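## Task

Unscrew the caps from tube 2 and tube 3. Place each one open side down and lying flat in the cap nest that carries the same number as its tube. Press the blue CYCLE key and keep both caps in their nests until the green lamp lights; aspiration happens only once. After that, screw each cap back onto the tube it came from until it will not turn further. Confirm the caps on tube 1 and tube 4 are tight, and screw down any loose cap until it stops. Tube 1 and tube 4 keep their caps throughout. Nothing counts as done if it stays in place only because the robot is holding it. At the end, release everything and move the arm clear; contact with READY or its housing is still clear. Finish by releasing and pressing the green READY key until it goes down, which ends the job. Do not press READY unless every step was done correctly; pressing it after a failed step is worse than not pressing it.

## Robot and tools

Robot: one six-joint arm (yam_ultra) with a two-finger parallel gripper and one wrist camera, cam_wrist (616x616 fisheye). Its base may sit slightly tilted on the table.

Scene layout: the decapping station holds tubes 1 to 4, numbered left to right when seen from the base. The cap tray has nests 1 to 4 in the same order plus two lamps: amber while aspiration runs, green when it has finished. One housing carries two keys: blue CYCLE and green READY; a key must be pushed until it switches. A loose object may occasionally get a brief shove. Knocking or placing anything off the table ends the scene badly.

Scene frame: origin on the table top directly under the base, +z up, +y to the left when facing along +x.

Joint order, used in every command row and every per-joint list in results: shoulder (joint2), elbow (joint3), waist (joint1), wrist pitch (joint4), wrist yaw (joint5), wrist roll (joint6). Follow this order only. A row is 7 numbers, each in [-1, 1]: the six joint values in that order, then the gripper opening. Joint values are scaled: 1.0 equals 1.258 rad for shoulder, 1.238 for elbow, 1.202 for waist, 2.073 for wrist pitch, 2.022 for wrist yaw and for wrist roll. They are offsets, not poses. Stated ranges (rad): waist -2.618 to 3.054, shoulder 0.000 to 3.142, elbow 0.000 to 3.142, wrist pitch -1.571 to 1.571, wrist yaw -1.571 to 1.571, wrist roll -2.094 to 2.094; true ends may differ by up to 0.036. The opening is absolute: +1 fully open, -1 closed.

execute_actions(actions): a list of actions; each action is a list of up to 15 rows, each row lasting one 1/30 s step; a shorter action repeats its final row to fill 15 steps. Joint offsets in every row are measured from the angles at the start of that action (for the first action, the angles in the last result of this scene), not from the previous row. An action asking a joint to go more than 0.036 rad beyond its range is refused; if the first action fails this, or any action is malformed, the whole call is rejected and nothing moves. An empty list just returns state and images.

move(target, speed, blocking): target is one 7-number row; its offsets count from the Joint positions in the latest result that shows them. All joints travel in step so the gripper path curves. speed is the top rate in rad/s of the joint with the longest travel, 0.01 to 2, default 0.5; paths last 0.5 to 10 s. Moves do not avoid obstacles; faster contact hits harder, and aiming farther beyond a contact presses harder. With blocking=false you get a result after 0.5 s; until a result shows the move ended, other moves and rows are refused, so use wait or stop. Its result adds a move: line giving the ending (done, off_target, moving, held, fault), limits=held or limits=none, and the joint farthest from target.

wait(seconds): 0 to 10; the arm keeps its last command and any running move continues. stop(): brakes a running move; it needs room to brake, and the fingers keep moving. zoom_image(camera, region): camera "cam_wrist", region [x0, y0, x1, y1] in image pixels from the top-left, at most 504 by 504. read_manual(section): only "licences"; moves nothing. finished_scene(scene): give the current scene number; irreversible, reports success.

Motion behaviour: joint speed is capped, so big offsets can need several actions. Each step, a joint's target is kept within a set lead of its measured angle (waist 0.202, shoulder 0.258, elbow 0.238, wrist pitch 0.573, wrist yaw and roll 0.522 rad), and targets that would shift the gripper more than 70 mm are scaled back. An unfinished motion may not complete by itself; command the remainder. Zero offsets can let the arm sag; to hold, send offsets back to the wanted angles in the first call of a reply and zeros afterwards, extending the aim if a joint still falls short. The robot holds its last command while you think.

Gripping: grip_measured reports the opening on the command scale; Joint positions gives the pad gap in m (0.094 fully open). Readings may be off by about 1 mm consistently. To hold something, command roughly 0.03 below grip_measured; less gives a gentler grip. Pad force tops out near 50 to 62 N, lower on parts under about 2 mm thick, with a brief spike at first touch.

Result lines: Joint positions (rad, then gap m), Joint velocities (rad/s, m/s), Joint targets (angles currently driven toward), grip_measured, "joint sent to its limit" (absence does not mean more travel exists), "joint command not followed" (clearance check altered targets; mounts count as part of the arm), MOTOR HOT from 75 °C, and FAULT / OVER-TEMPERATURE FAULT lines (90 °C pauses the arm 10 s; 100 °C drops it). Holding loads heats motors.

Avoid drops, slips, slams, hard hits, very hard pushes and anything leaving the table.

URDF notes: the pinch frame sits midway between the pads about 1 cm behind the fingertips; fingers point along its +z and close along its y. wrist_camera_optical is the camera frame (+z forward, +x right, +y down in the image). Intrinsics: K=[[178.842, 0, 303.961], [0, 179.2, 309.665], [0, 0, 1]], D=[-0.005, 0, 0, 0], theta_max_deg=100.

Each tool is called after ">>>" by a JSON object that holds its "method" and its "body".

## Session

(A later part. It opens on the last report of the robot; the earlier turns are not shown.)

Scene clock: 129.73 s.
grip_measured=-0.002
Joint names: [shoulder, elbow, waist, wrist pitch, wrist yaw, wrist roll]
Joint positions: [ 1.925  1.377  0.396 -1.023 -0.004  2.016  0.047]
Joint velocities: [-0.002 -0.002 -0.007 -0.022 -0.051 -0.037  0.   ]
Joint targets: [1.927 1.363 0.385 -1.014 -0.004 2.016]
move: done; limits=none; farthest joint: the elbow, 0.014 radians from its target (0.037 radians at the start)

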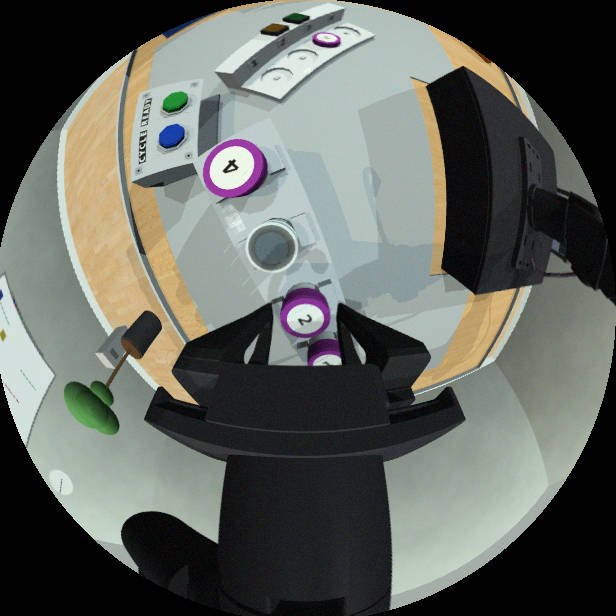

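>>> {"method": "move", "body": {"target": [0,0,0,0,0,0,-0.335]}}

>>> {"method": "move", "body": {"target": [-0.015,0.03,0,0,0,-1,-0.335], "speed": 1.5}}

>>> {"method": "move", "body": {"target": [-0.015,0.03,0,0,0,-1,-0.335], "speed": 1.5}}

>>> {"method": "move", "body": {"target": [-0.02,0.045,0,-0.015,0,0,-0.335], "speed": 0.06}}

Scene clock: 133.30 s.
grip_measured=-0.318
Joint names: [shoulder, elbow, waist, wrist pitch, wrist yaw, wrist roll]
Joint positions: [ 1.925  1.377  0.396 -1.023 -0.005  2.016  0.032]
Joint velocities: [-0.007 -0.012  0.002  0.022  0.007 -0.007 -0.   ]
Joint targets: [1.925 1.377 0.396 -1.023 -0.004 2.016]
move: done; limits=none; farthest joint: the wrist yaw, 0.001 radians from its target (0.000 radians at the start)

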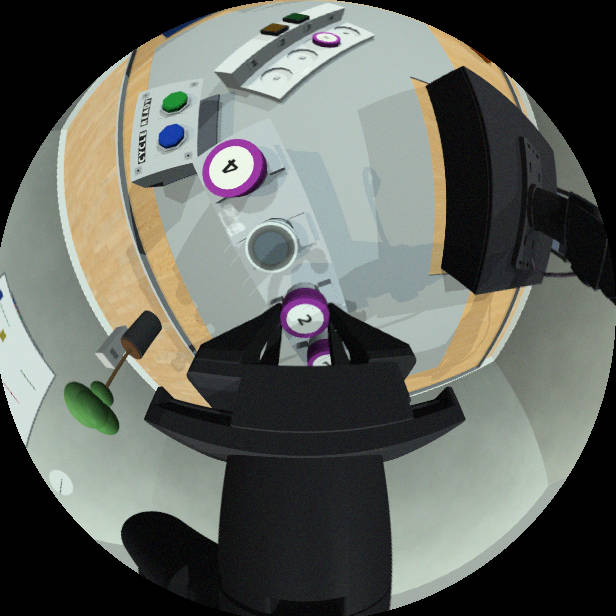

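Scene clock: 135.70 s.
grip_measured=-0.318
Joint names: [shoulder, elbow, waist, wrist pitch, wrist yaw, wrist roll]
Joint positions: [ 1.924  1.379  0.396 -1.026 -0.005  0.006  0.032]
Joint velocities: [-0.007 -0.027 -0.007  0.051 -0.007 -0.051  0.001]
Joint targets: [1.906 1.414 0.396 -1.023 -0.005 -0.007]
move: off_target; limits=none; farthest joint: the elbow, 0.036 radians from its target (0.038 radians at the start)

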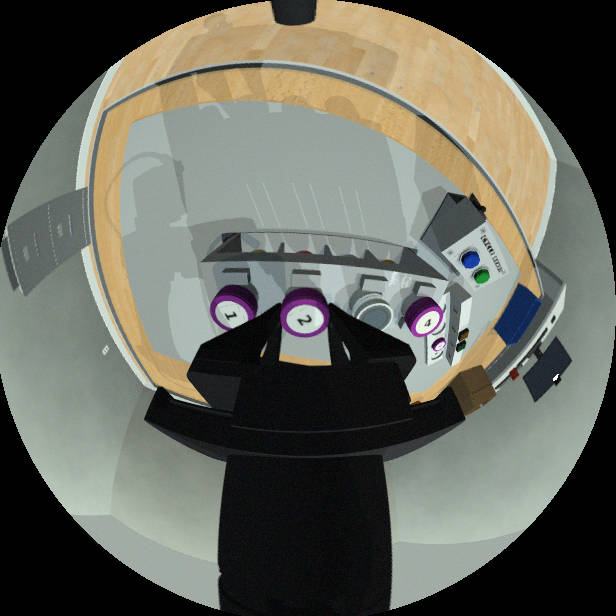

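Scene clock: 138.13 s.
grip_measured=-0.319
Joint names: [shoulder, elbow, waist, wrist pitch, wrist yaw, wrist roll]
Joint positions: [ 1.923  1.379  0.396 -1.027 -0.007 -1.992  0.032]
Joint velocities: [-0.022 -0.007 -0.002 -0.066  0.022 -0.007  0.   ]
Joint targets: [1.905 1.416 0.396 -1.026 -0.005 -2.016]
move: off_target; limits=none; farthest joint: the elbow, 0.038 radians from its target (0.038 radians at the start)

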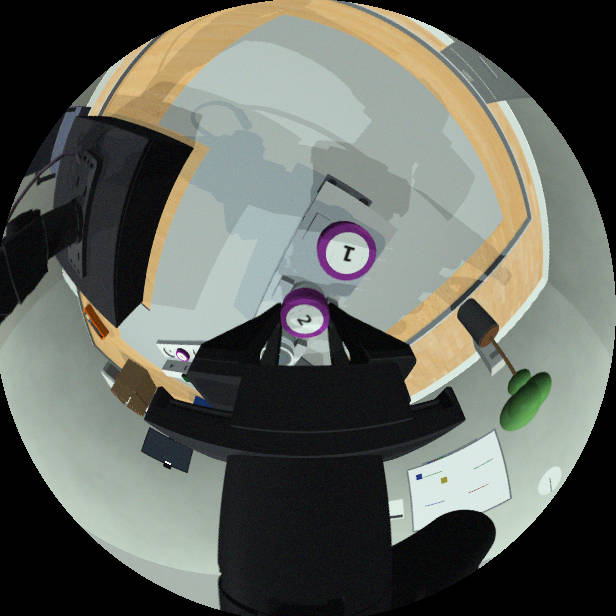

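Scene clock: 139.30 s.
grip_measured=-0.319
Joint names: [shoulder, elbow, waist, wrist pitch, wrist yaw, wrist roll]
Joint positions: [ 1.922  1.38   0.396 -1.029 -0.007 -1.989  0.032]
Joint velocities: [-0.027 -0.002  0.007 -0.007  0.022  0.051 -0.   ]
Joint targets: [1.897 1.434 0.396 -1.058 -0.007 -1.992]
move: off_target; limits=none; farthest joint: the elbow, 0.054 radians from its target (0.056 radians at the start)

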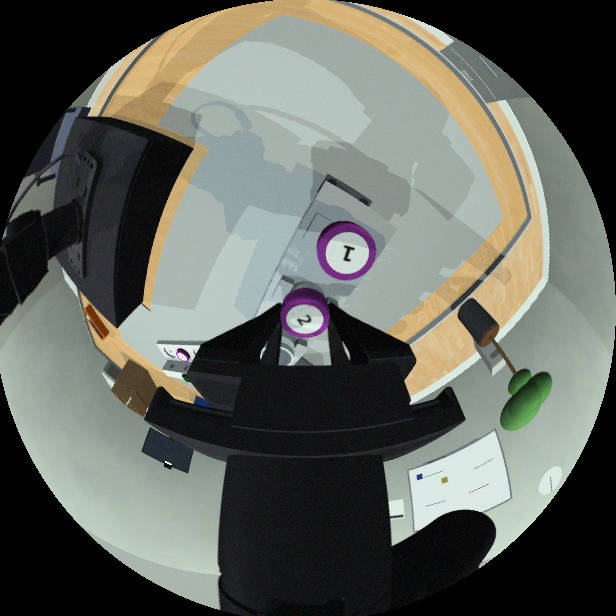

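Not free yet. Open while rising a little.

>>> {"method": "move", "body": {"target": [0,0.04,0,-0.012,0,0,-0.15], "speed": 0.06}}

>>> {"method": "move", "body": {"target": [0,0,0,0,0,1,-0.15], "speed": 2}}

>>> {"method": "move", "body": {"target": [0,0,0,0,0,1,-0.15], "speed": 2}}

>>> {"method": "move", "body": {"target": [0,0,0,0,0,0,-0.345]}}

>>> {"method": "move", "body": {"target": [-0.015,0.03,0,0,0,-1,-0.345], "speed": 1.5}}

>>> {"method": "move", "body": {"target": [-0.02,0.045,0,-0.015,0,0,-0.345], "speed": 0.06}}

Scene clock: 146.20 s.
grip_measured=-0.152
Joint names: [shoulder, elbow, waist, wrist pitch, wrist yaw, wrist roll]
Joint positions: [ 1.922  1.394  0.396 -1.034 -0.007 -1.989  0.04 ]
Joint velocities: [ 0.012 -0.007 -0.002  0.007 -0.022 -0.037  0.   ]
Joint targets: [1.922 1.430 0.396 -1.053 -0.007 -1.989]
move: off_target; limits=none; farthest joint: the elbow, 0.036 radians from its target (0.049 radians at the start)

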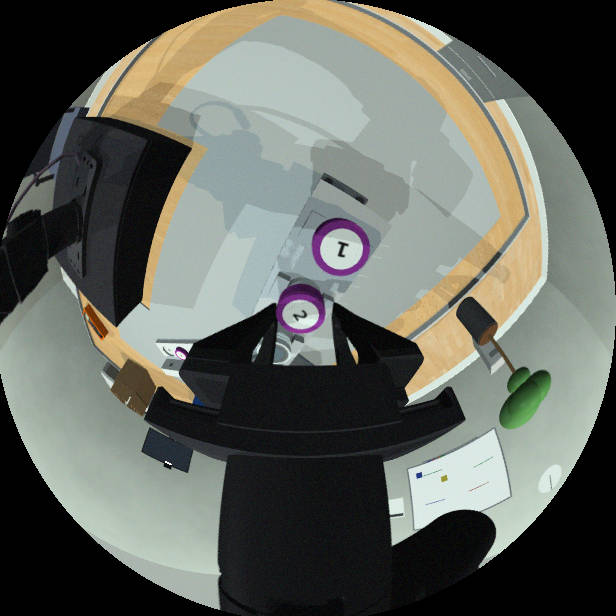

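Scene clock: 148.40 s.
grip_measured=-0.152
Joint names: [shoulder, elbow, waist, wrist pitch, wrist yaw, wrist roll]
Joint positions: [ 1.922  1.394  0.396 -1.034 -0.005  0.027  0.04 ]
Joint velocities: [ 0.017 -0.012 -0.007 -0.022 -0.066  0.095 -0.   ]
Joint targets: [1.922 1.394 0.396 -1.034 -0.007 0.033]
move: done; limits=none; farthest joint: the wrist roll, 0.006 radians from its target (2.022 radians at the start)

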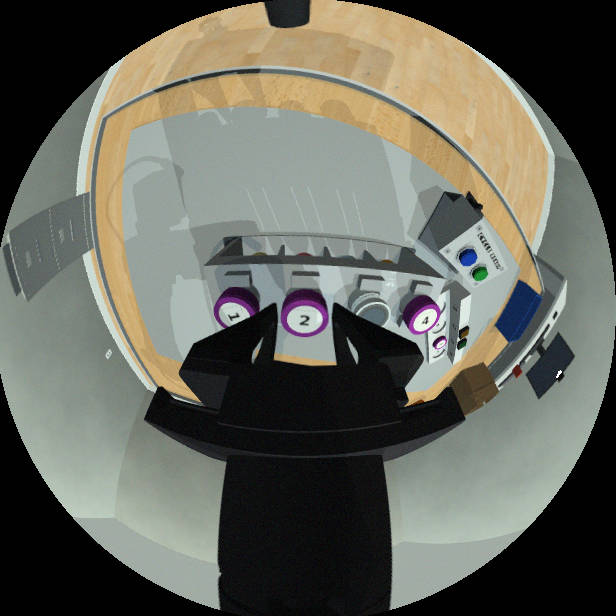

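Scene clock: 150.60 s.
grip_measured=-0.152
Joint names: [shoulder, elbow, waist, wrist pitch, wrist yaw, wrist roll]
Joint positions: [ 1.922  1.394  0.396 -1.034 -0.005  2.044  0.04 ]
Joint velocities: [-0.017 -0.002 -0.002  0.051  0.037 -0.007  0.002]
Joint targets: [1.922 1.394 0.396 -1.034 -0.005 2.049]
move: done; limits=none; farthest joint: the wrist roll, 0.005 radians from its target (2.022 radians at the start)

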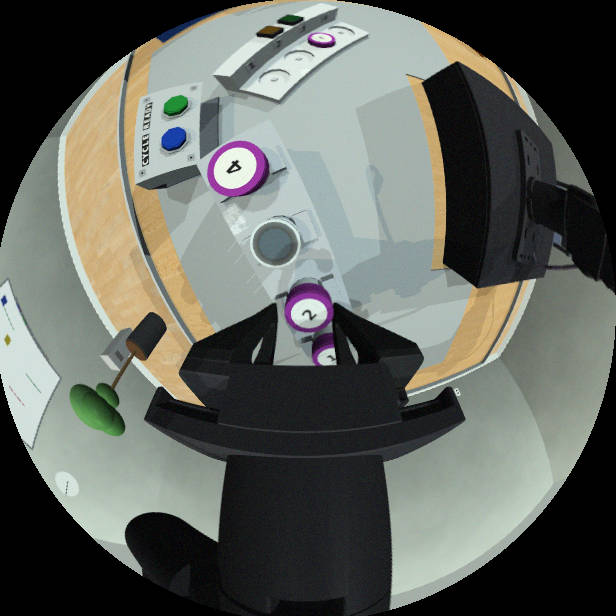

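Scene clock: 151.10 s.
grip_measured=-0.324
Joint names: [shoulder, elbow, waist, wrist pitch, wrist yaw, wrist roll]
Joint positions: [ 1.922  1.393  0.396 -1.043 -0.01   2.044  0.032]
Joint velocities: [ 0.012 -0.007 -0.002  0.022  0.022 -0.022 -0.   ]
Joint targets: [1.922 1.394 0.396 -1.034 -0.005 2.044]
move: done; limits=none; farthest joint: the wrist pitch, 0.009 radians from its target (0.000 radians at the start)

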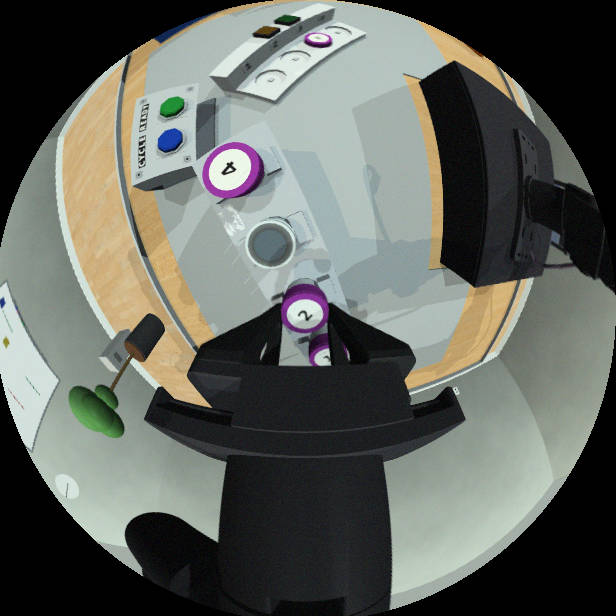

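Scene clock: 153.53 s.
grip_measured=-0.324
Joint names: [shoulder, elbow, waist, wrist pitch, wrist yaw, wrist roll]
Joint positions: [ 1.921  1.395  0.396 -1.052 -0.007  0.031  0.032]
Joint velocities: [-0.002  0.007 -0.002 -0.037 -0.037 -0.037 -0.001]
Joint targets: [1.903 1.430 0.396 -1.043 -0.010 0.022]
move: off_target; limits=none; farthest joint: the elbow, 0.035 radians from its target (0.037 radians at the start)

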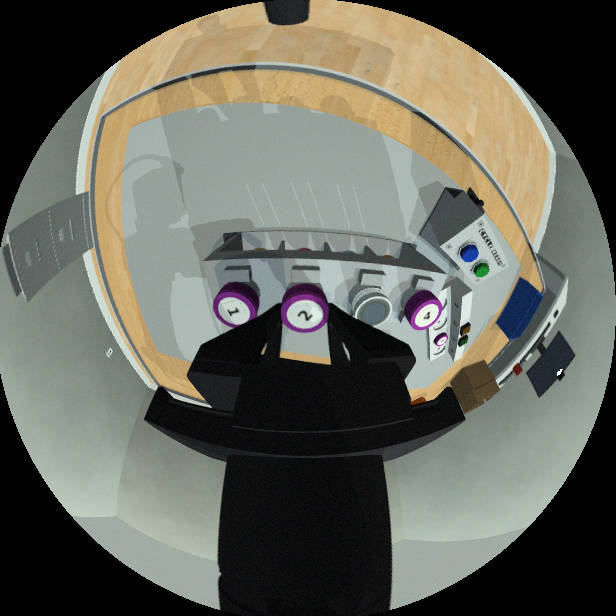

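Scene clock: 154.70 s.
grip_measured=-0.324
Joint names: [shoulder, elbow, waist, wrist pitch, wrist yaw, wrist roll]
Joint positions: [ 1.921  1.398  0.396 -1.055 -0.007  0.031  0.032]
Joint velocities: [ 0.002  0.002 -0.007 -0.081 -0.037 -0.022  0.001]
Joint targets: [1.896 1.451 0.396 -1.083 -0.008 0.031]
move: off_target; limits=none; farthest joint: the elbow, 0.053 radians from its target (0.056 radians at the start)

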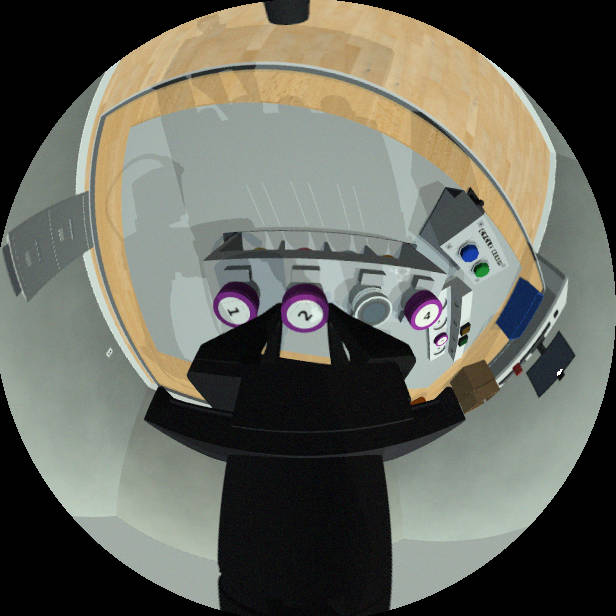

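>>> {"method": "move", "body": {"target": [-0.015,0.03,0,0,0,-1,-0.345], "speed": 1.5}}

>>> {"method": "move", "body": {"target": [-0.02,0.045,0,-0.018,0,0,-0.345], "speed": 0.06}}

Scene clock: 160.03 s.
grip_measured=-0.324
Joint names: [shoulder, elbow, waist, wrist pitch, wrist yaw, wrist roll]
Joint positions: [ 1.922  1.4    0.396 -1.053 -0.004 -1.985  0.032]
Joint velocities: [-0.002 -0.027  0.007 -0.066 -0.081 -0.037  0.   ]
Joint targets: [1.902 1.435 0.396 -1.055 -0.008 -1.991]
move: off_target; limits=none; farthest joint: the elbow, 0.035 radians from its target (0.038 radians at the start)

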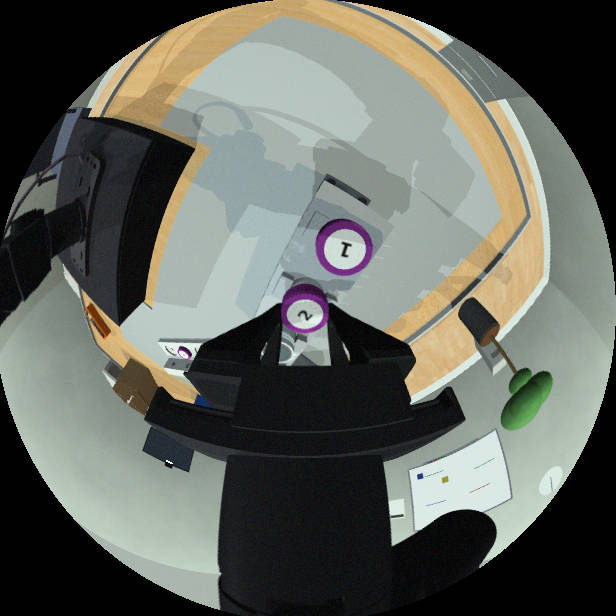

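Scene clock: 161.27 s.
grip_measured=-0.324
Joint names: [shoulder, elbow, waist, wrist pitch, wrist yaw, wrist roll]
Joint positions: [ 1.922  1.418  0.396 -1.074 -0.004 -1.985  0.032]
Joint velocities: [-0.002  0.017  0.002 -0.051  0.081 -0.051  0.001]
Joint targets: [1.897 1.456 0.396 -1.090 -0.004 -1.985]
move: off_target; limits=none; farthest joint: the elbow, 0.037 radians from its target (0.056 radians at the start)

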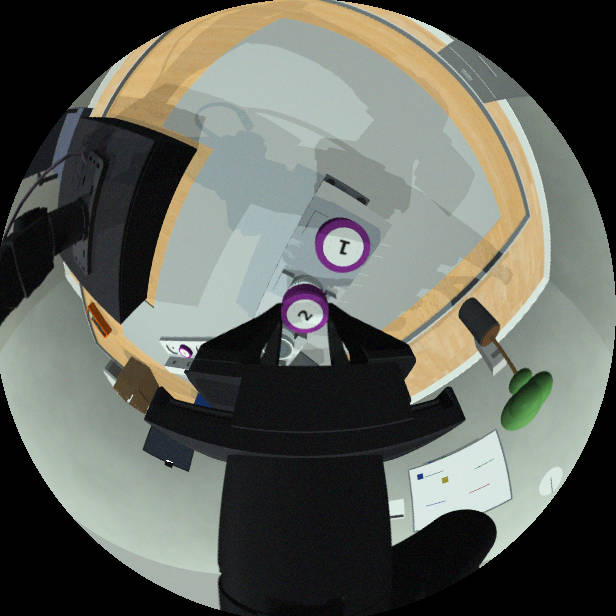

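>>> {"method": "move", "body": {"target": [-0.055,0.105,0,-0.07,0,0,-0.345], "speed": 0.15}}

>>> {"method": "move", "body": {"target": [0,0,-0.714,0,0,0.2,-0.345], "speed": 0.5}}

>>> {"method": "move", "body": {"target": [0.076,-0.278,0,0.208,0,0,-0.345], "speed": 0.3}}

>>> {"method": "zoom_image", "body": {"camera": "cam_wrist", "region": [200,200,410,360]}}

Scene clock: 167.27 s.
grip_measured=-0.324
Joint names: [shoulder, elbow, waist, wrist pitch, wrist yaw, wrist roll]
Joint positions: [ 1.879  1.514  0.396 -1.197 -0.003 -1.985  0.032]
Joint velocities: [-0.007 -0.032 -0.007 -0.037 -0.007 -0.007 -0.001]
Joint targets: [1.853 1.548 0.396 -1.219 -0.003 -1.985]
move: off_target; limits=none; farthest joint: the elbow, 0.034 radians from its target (0.130 radians at the start)

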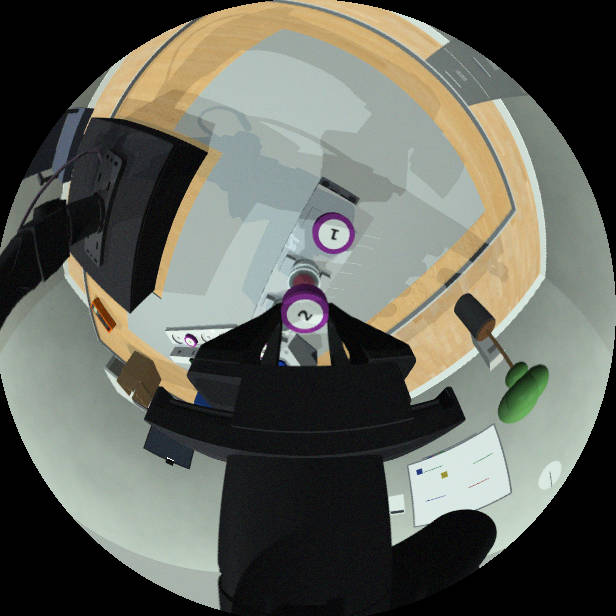

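Scene clock: 169.67 s.
grip_measured=-0.324
Joint names: [shoulder, elbow, waist, wrist pitch, wrist yaw, wrist roll]
Joint positions: [ 1.879  1.514 -0.462 -1.197  0.001 -1.586  0.032]
Joint velocities: [-0.017  0.002 -0.007 -0.051 -0.037 -0.022  0.   ]
Joint targets: [1.879 1.514 -0.462 -1.197 -0.003 -1.580]
move: done; limits=none; farthest joint: the wrist roll, 0.005 radians from its target (0.404 radians at the start)

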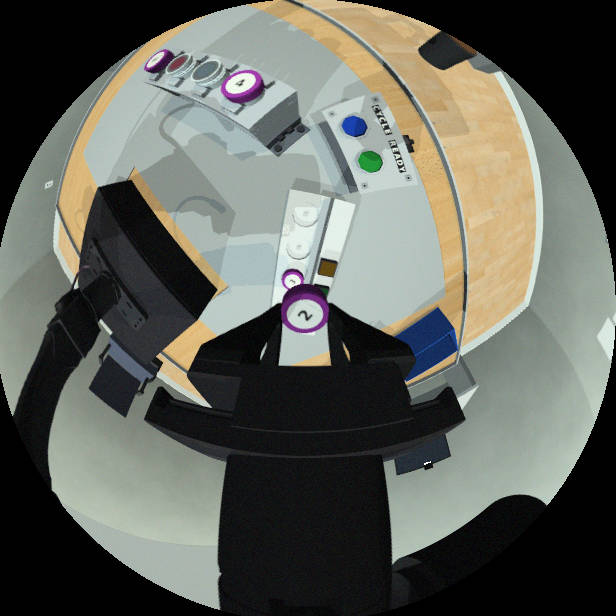

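Scene clock: 171.80 s.
grip_measured=-0.324
Joint names: [shoulder, elbow, waist, wrist pitch, wrist yaw, wrist roll]
Joint positions: [ 1.976  1.181 -0.462 -0.777  0.001 -1.586  0.032]
Joint velocities: [-0.002  0.012  0.007 -0.022  0.022 -0.037 -0.001]
Joint targets: [1.975 1.170 -0.462 -0.766 0.001 -1.586]
move: done; limits=none; farthest joint: the elbow, 0.011 radians from its target (0.344 radians at the start)

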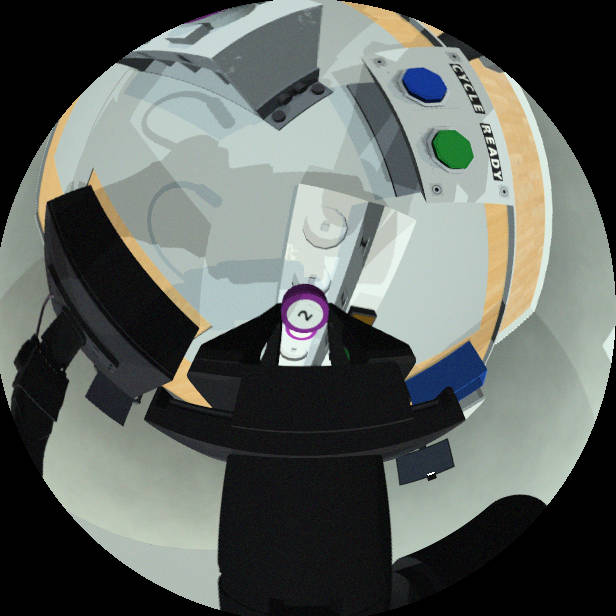

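Region (200, 200, 410, 360) of cam_wrist's 616x616 image, scaled by 2.400, with more detail than that image has; it fills the top 384 rows of this view, and the rest is white.

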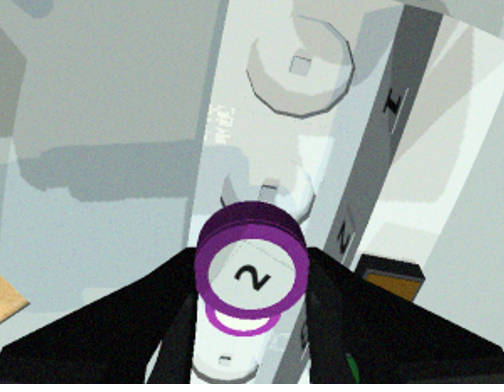

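>>> {"method": "move", "body": {"target": [0.056,-0.017,0,0.044,0,0,-0.345], "speed": 0.08}}

>>> {"method": "zoom_image", "body": {"camera": "cam_wrist", "region": [230,230,380,350]}}

Scene clock: 176.17 s.
grip_measured=-0.324
Joint names: [shoulder, elbow, waist, wrist pitch, wrist yaw, wrist roll]
Joint positions: [ 2.045  1.181 -0.462 -0.698  0.001 -1.586  0.032]
Joint velocities: [ 0.007  0.007 -0.012 -0.022 -0.037 -0.022 -0.001]
Joint targets: [2.047 1.160 -0.462 -0.686 0.001 -1.586]
move: off_target; limits=none; farthest joint: the elbow, 0.021 radians from its target (0.021 radians at the start)

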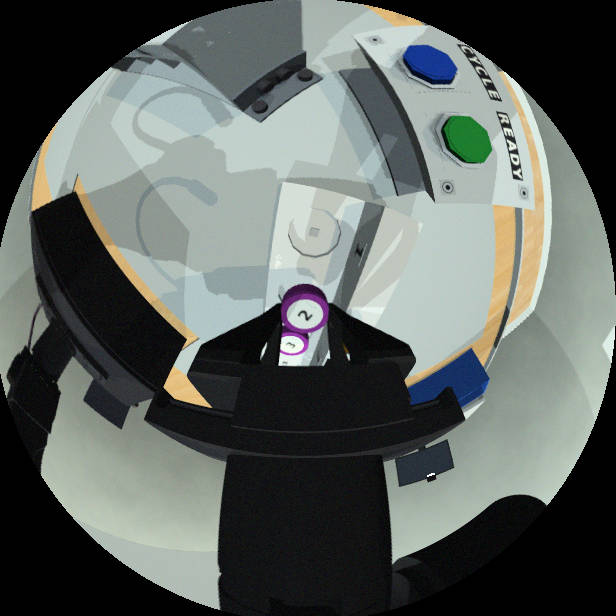

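Region (230, 230, 380, 350) of cam_wrist's 616x616 image, scaled by 3.360, with more detail than that image has; it fills the top 403 rows of this view, and the rest is white.

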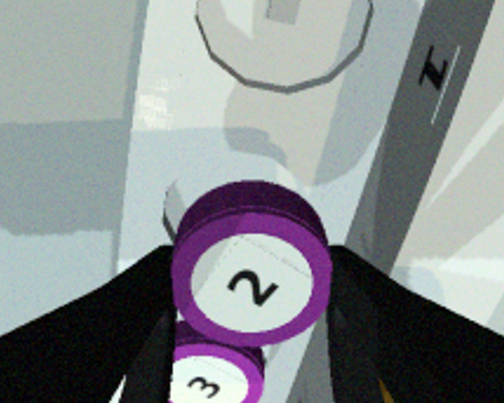

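>>> {"method": "move", "body": {"target": [0.008,-0.022,0,0.014,0,0.85,-0.345], "speed": 1.2}}

>>> {"method": "zoom_image", "body": {"camera": "cam_wrist", "region": [200,220,410,380]}}

Scene clock: 182.17 s.
grip_measured=-0.325
Joint names: [shoulder, elbow, waist, wrist pitch, wrist yaw, wrist roll]
Joint positions: [ 2.055  1.166 -0.462 -0.685  0.     0.127  0.032]
Joint velocities: [-0.007  0.007 -0.002 -0.007 -0.022 -0.007 -0.   ]
Joint targets: [2.055 1.154 -0.462 -0.669 0.001 0.133]
move: done; limits=none; farthest joint: the wrist pitch, 0.016 radians from its target (0.028 radians at the start)

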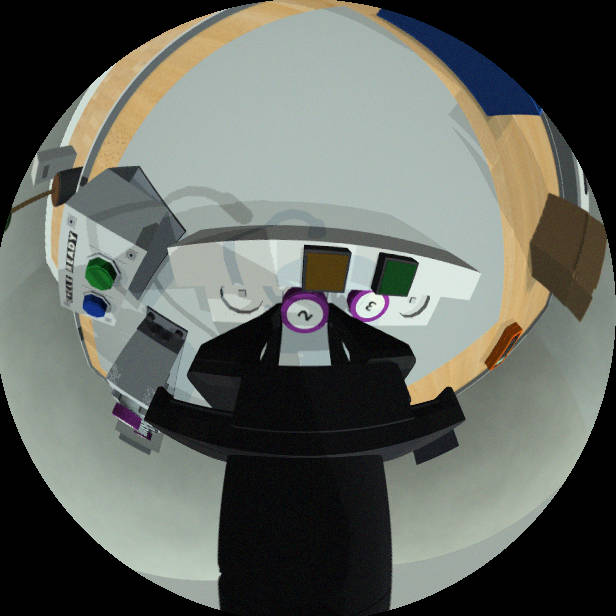

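Region (200, 220, 410, 380) of cam_wrist's 616x616 image, scaled by 2.400, with more detail than that image has; it fills the top 384 rows of this view, and the rest is white.

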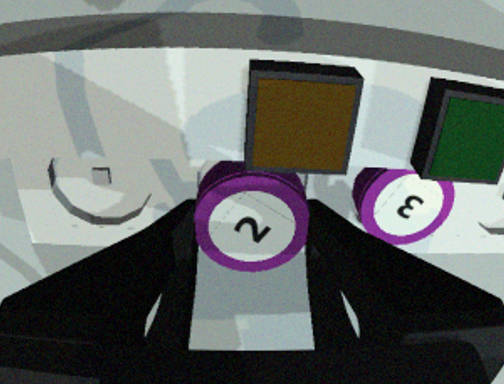

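>>> {"method": "move", "body": {"target": [0.024,-0.026,0,0.034,0,0,-0.345], "speed": 0.04}}

Scene clock: 187.10 s.
grip_measured=-0.325
Joint names: [shoulder, elbow, waist, wrist pitch, wrist yaw, wrist roll]
Joint positions: [ 2.077  1.159 -0.462 -0.64   0.     0.127  0.032]
Joint velocities: [ 0.012 -0.007  0.012 -0.007 -0.051  0.022 -0.   ]
Joint targets: [2.085 1.134 -0.462 -0.615 0.000 0.127]
move: off_target; limits=none; farthest joint: the wrist pitch, 0.026 radians from its target (0.071 radians at the start)

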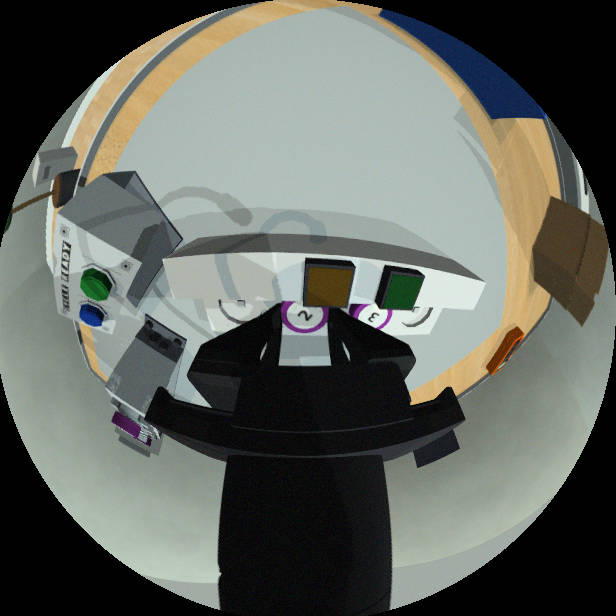

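>>> {"method": "move", "body": {"target": [0,-0.012,0,-0.017,0,0,-0.345], "speed": 0.04}}

>>> {"method": "move", "body": {"target": [0.012,0,0,0.01,0,0,-0.345], "speed": 0.03}}

Scene clock: 190.23 s.
grip_measured=-0.325
Joint names: [shoulder, elbow, waist, wrist pitch, wrist yaw, wrist roll]
Joint positions: [ 2.077  1.159 -0.462 -0.645  0.     0.127  0.032]
Joint velocities: [-0.017 -0.002 -0.007 -0.051 -0.037  0.037 -0.   ]
Joint targets: [2.077 1.144 -0.462 -0.676 0.000 0.127]
move: off_target; limits=none; farthest joint: the wrist pitch, 0.030 radians from its target (0.035 radians at the start)

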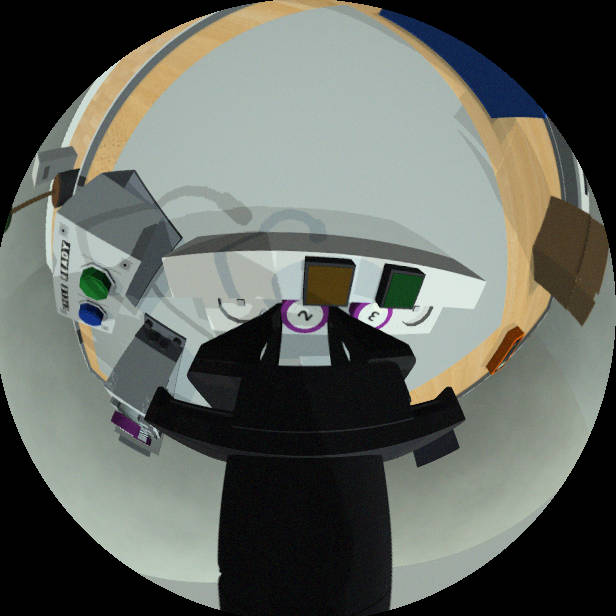

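Scene clock: 191.13 s.
grip_measured=-0.325
Joint names: [shoulder, elbow, waist, wrist pitch, wrist yaw, wrist roll]
Joint positions: [ 2.077  1.159 -0.462 -0.644  0.     0.127  0.032]
Joint velocities: [ 0.002  0.007  0.002 -0.037 -0.007  0.022 -0.001]
Joint targets: [2.092 1.159 -0.462 -0.624 0.000 0.127]
move: done; limits=none; farthest joint: the wrist pitch, 0.020 radians from its target (0.021 radians at the start)

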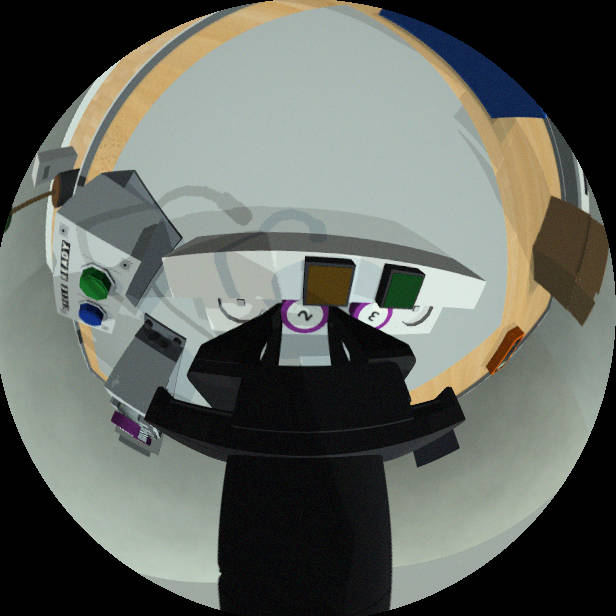

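Roll while holding to see from the side, with a slight unload.

>>> {"method": "move", "body": {"target": [-0.028,0,0,-0.015,0,-0.8,-0.345], "speed": 0.8}}

>>> {"method": "zoom_image", "body": {"camera": "cam_wrist", "region": [230,250,380,370]}}

Scene clock: 199.90 s.
grip_measured=-0.324
Joint names: [shoulder, elbow, waist, wrist pitch, wrist yaw, wrist roll]
Joint positions: [ 2.072  1.159 -0.462 -0.67   0.008 -1.484  0.032]
Joint velocities: [ 0.017 -0.002 -0.012  0.037 -0.037  0.007 -0.   ]
Joint targets: [2.042 1.159 -0.462 -0.675 0.000 -1.490]
move: off_target; limits=none; farthest joint: the shoulder, 0.030 radians from its target (0.035 radians at the start)

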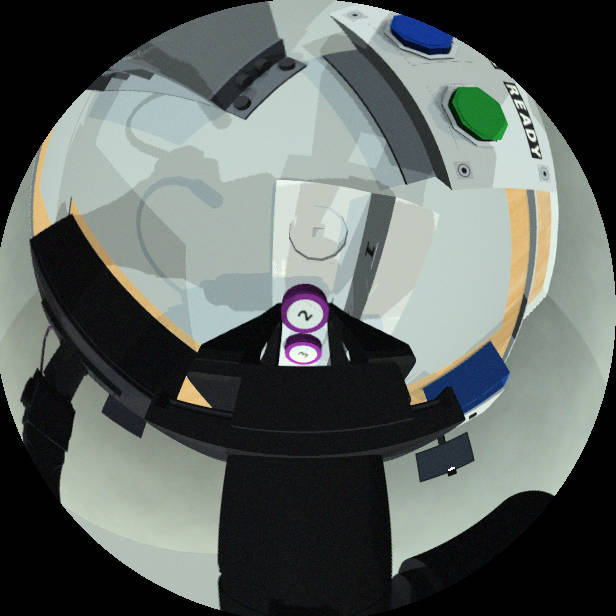

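Region (230, 250, 380, 370) of cam_wrist's 616x616 image, scaled by 3.360, with more detail than that image has; it fills the top 403 rows of this view, and the rest is white.

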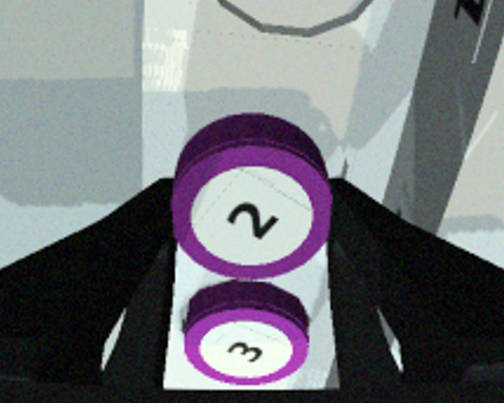

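>>> {"method": "move", "body": {"target": [0,0,0,0.012,0,0,-0.345], "speed": 0.03}}

>>> {"method": "move", "body": {"target": [0.013,0,0,0.011,0,0,-0.345], "speed": 0.03}}

>>> {"method": "zoom_image", "body": {"camera": "cam_wrist", "region": [230,250,380,370]}}

Scene clock: 207.43 s.
grip_measured=-0.324
Joint names: [shoulder, elbow, waist, wrist pitch, wrist yaw, wrist roll]
Joint positions: [ 2.072  1.159 -0.462 -0.658  0.008 -1.485  0.032]
Joint velocities: [ 0.012 -0.002 -0.002 -0.037  0.051  0.037  0.   ]
Joint targets: [2.072 1.159 -0.462 -0.646 0.008 -1.485]
move: done; limits=none; farthest joint: the wrist pitch, 0.013 radians from its target (0.025 radians at the start)

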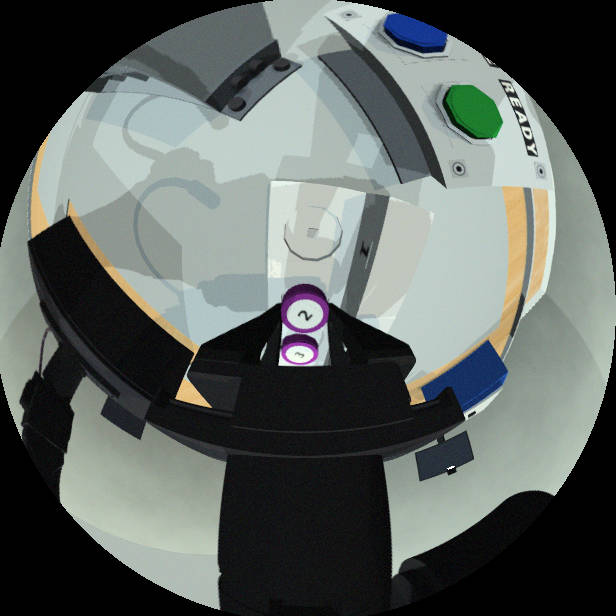

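Scene clock: 208.43 s.
grip_measured=-0.324
Joint names: [shoulder, elbow, waist, wrist pitch, wrist yaw, wrist roll]
Joint positions: [ 2.087  1.159 -0.462 -0.649  0.008 -1.485  0.032]
Joint velocities: [-0.022 -0.012 -0.012 -0.037  0.066 -0.022 -0.001]
Joint targets: [2.088 1.159 -0.462 -0.635 0.008 -1.485]
move: done; limits=none; farthest joint: the wrist pitch, 0.013 radians from its target (0.023 radians at the start)

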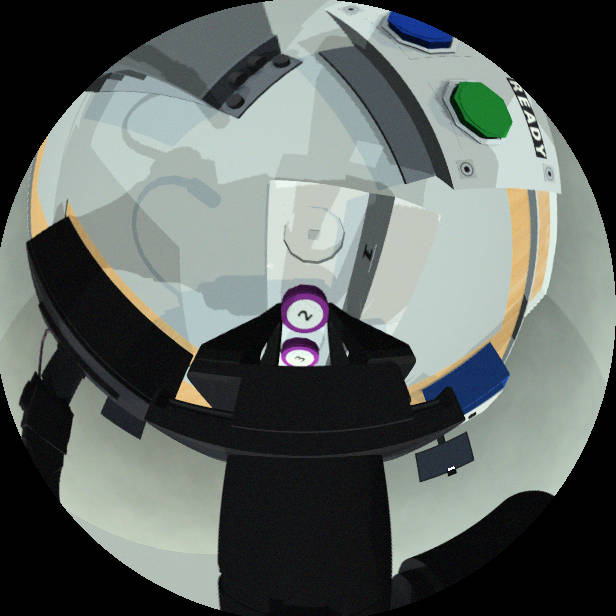

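Region (230, 250, 380, 370) of cam_wrist's 616x616 image, scaled by 3.360, with more detail than that image has; it fills the top 403 rows of this view, and the rest is white.

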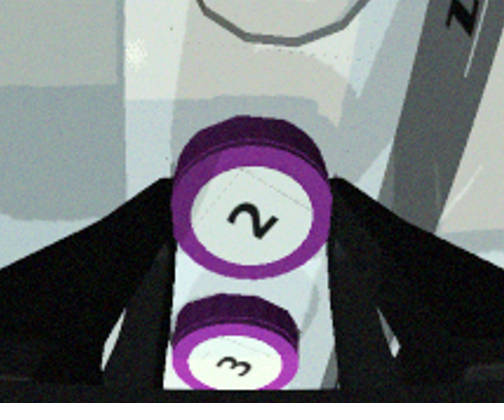

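It's in. Release and rise.

>>> {"method": "move", "body": {"target": [0,0,0,0,0,0,-0.15]}}

>>> {"method": "move", "body": {"target": [-0.11,0.045,0,-0.07,0,0,-0.15], "speed": 0.2}}

>>> {"method": "zoom_image", "body": {"camera": "cam_wrist", "region": [230,250,380,370]}}

Scene clock: 211.83 s.
grip_measured=-0.153
Joint names: [shoulder, elbow, waist, wrist pitch, wrist yaw, wrist roll]
Joint positions: [ 2.087  1.159 -0.462 -0.665  0.008 -1.481  0.04 ]
Joint velocities: [ 0.007  0.012 -0.012 -0.007 -0.037 -0.066 -0.001]
Joint targets: [2.087 1.159 -0.462 -0.649 0.008 -1.485]
move: done; limits=none; farthest joint: the wrist pitch, 0.016 radians from its target (0.000 radians at the start)

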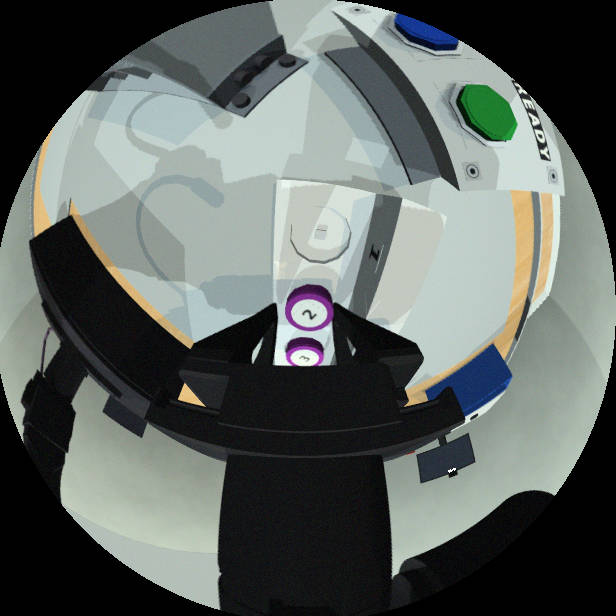

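Scene clock: 213.17 s.
grip_measured=-0.152
Joint names: [shoulder, elbow, waist, wrist pitch, wrist yaw, wrist roll]
Joint positions: [ 1.972  1.184 -0.462 -0.791  0.007 -1.48   0.04 ]
Joint velocities: [-0.012 -0.017 -0.007  0.007  0.037  0.007 -0.001]
Joint targets: [1.948 1.214 -0.462 -0.810 0.008 -1.481]
move: off_target; limits=none; farthest joint: the elbow, 0.031 radians from its target (0.056 radians at the start)

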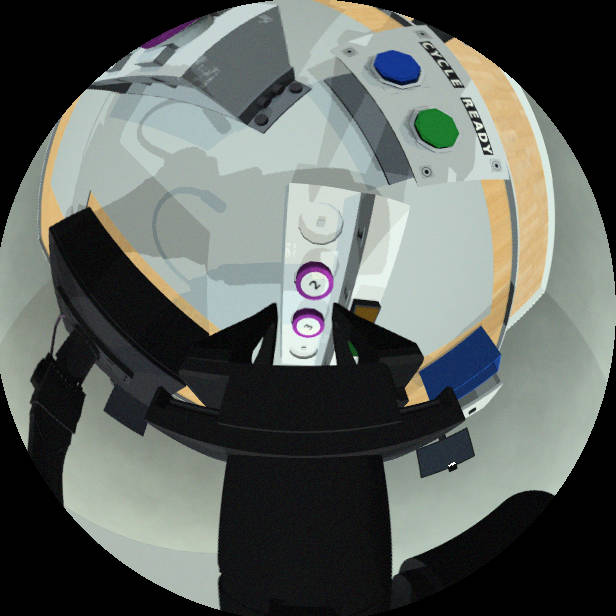

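Region (230, 250, 380, 370) of cam_wrist's 616x616 image, scaled by 3.360, with more detail than that image has; it fills the top 403 rows of this view, and the rest is white.

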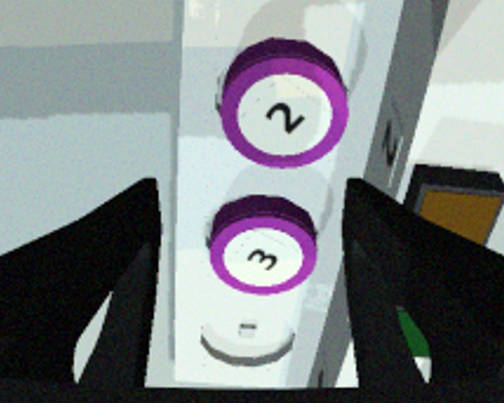

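>>> {"method": "move", "body": {"target": [-0.05,0.27,0,-0.17,0,0.4,-1], "speed": 0.8}}

>>> {"method": "move", "body": {"target": [0.25,0.32,0.337,-0.02,0,0.335,-1], "speed": 0.6}}

Scene clock: 219.00 s.
grip_measured=-0.997
Joint names: [shoulder, elbow, waist, wrist pitch, wrist yaw, wrist roll]
Joint positions: [ 1.935  1.484 -0.462 -1.13   0.007 -0.677  0.   ]
Joint velocities: [-0.012  0.012 -0.002  0.022 -0.022 -0.081 -0.001]
Joint targets: [1.909 1.518 -0.462 -1.143 0.007 -0.671]
move: off_target; limits=none; farthest joint: the elbow, 0.034 radians from its target (0.335 radians at the start)

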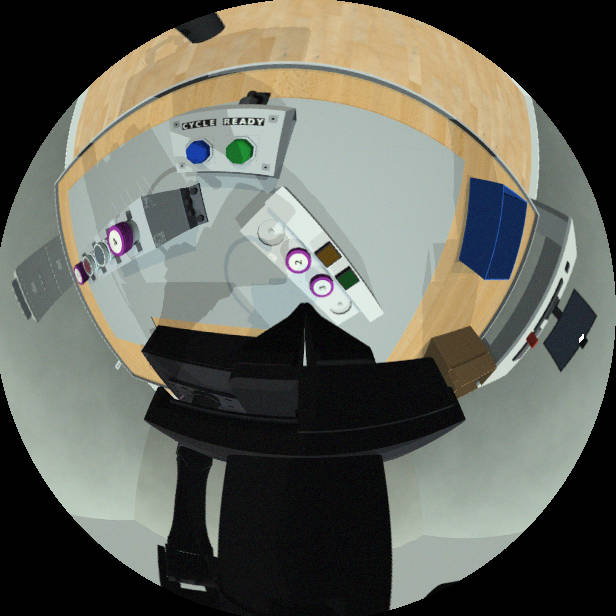

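Scene clock: 220.97 s.
grip_measured=-0.997
Joint names: [shoulder, elbow, waist, wrist pitch, wrist yaw, wrist roll]
Joint positions: [ 2.254  1.841 -0.054 -1.159  0.009 -0.005  0.   ]
Joint velocities: [-0.007  0.002 -0.007 -0.022 -0.007  0.007 -0.   ]
Joint targets: [2.250 1.881 -0.057 -1.171 0.007 0.001]
move: off_target; limits=none; farthest joint: the elbow, 0.039 radians from its target (0.396 radians at the start)

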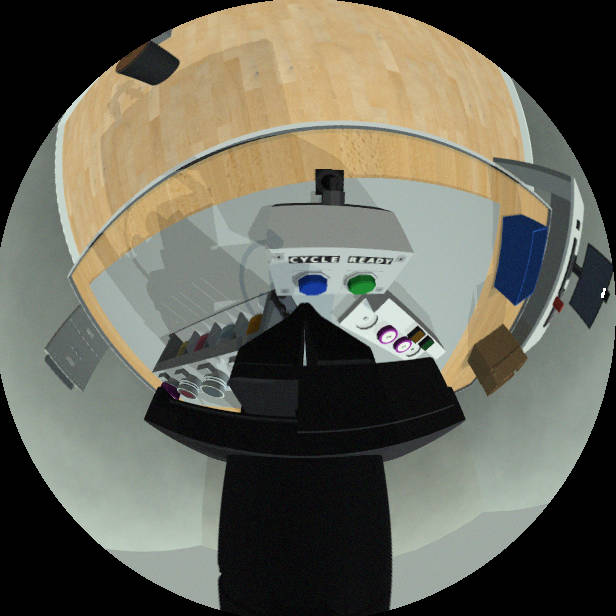

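>>> {"method": "move", "body": {"target": [0.035,-0.04,-0.024,0.048,0,0,-1], "speed": 0.1}}

>>> {"method": "move", "body": {"target": [0.02,0,0,0.02,0,0,-1], "speed": 0.04}}

Scene clock: 226.97 s.
grip_measured=-0.997
Joint names: [shoulder, elbow, waist, wrist pitch, wrist yaw, wrist roll]
Joint positions: [ 2.298  1.807 -0.071 -1.092  0.009 -0.005  0.   ]
Joint velocities: [ 0.002 -0.002  0.012  0.066 -0.081  0.007 -0.   ]
Joint targets: [2.298 1.792 -0.084 -1.060 0.009 -0.005]
move: off_target; limits=none; farthest joint: the wrist pitch, 0.032 radians from its target (0.100 radians at the start)

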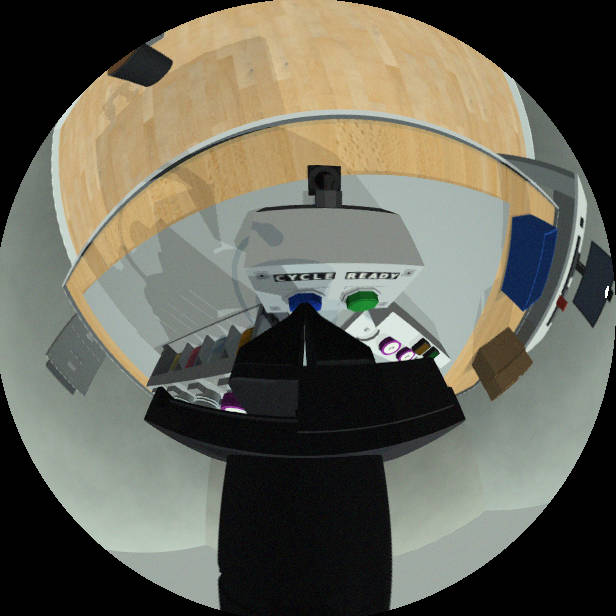

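Scene clock: 228.23 s.
grip_measured=-0.997
Joint names: [shoulder, elbow, waist, wrist pitch, wrist yaw, wrist roll]
Joint positions: [ 2.304  1.807 -0.071 -1.091  0.009 -0.005  0.   ]
Joint velocities: [ 0.002 -0.002  0.012 -0.007  0.022  0.037 -0.001]
Joint targets: [2.323 1.807 -0.071 -1.050 0.009 -0.005]
move: off_target; limits=none; farthest joint: the wrist pitch, 0.041 radians from its target (0.041 radians at the start)

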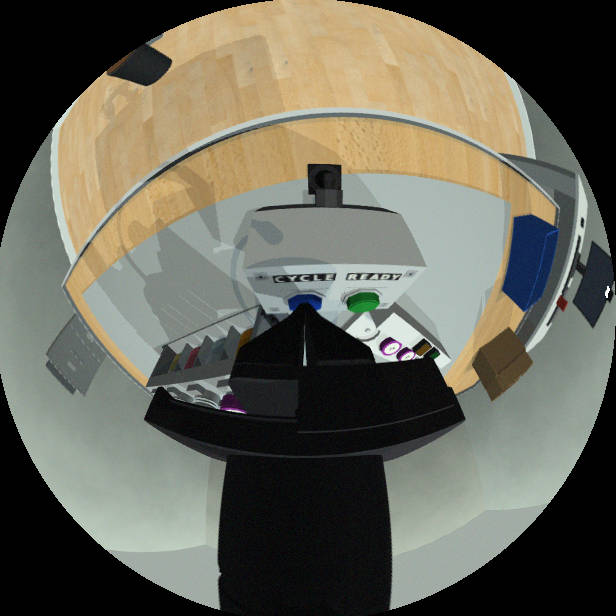

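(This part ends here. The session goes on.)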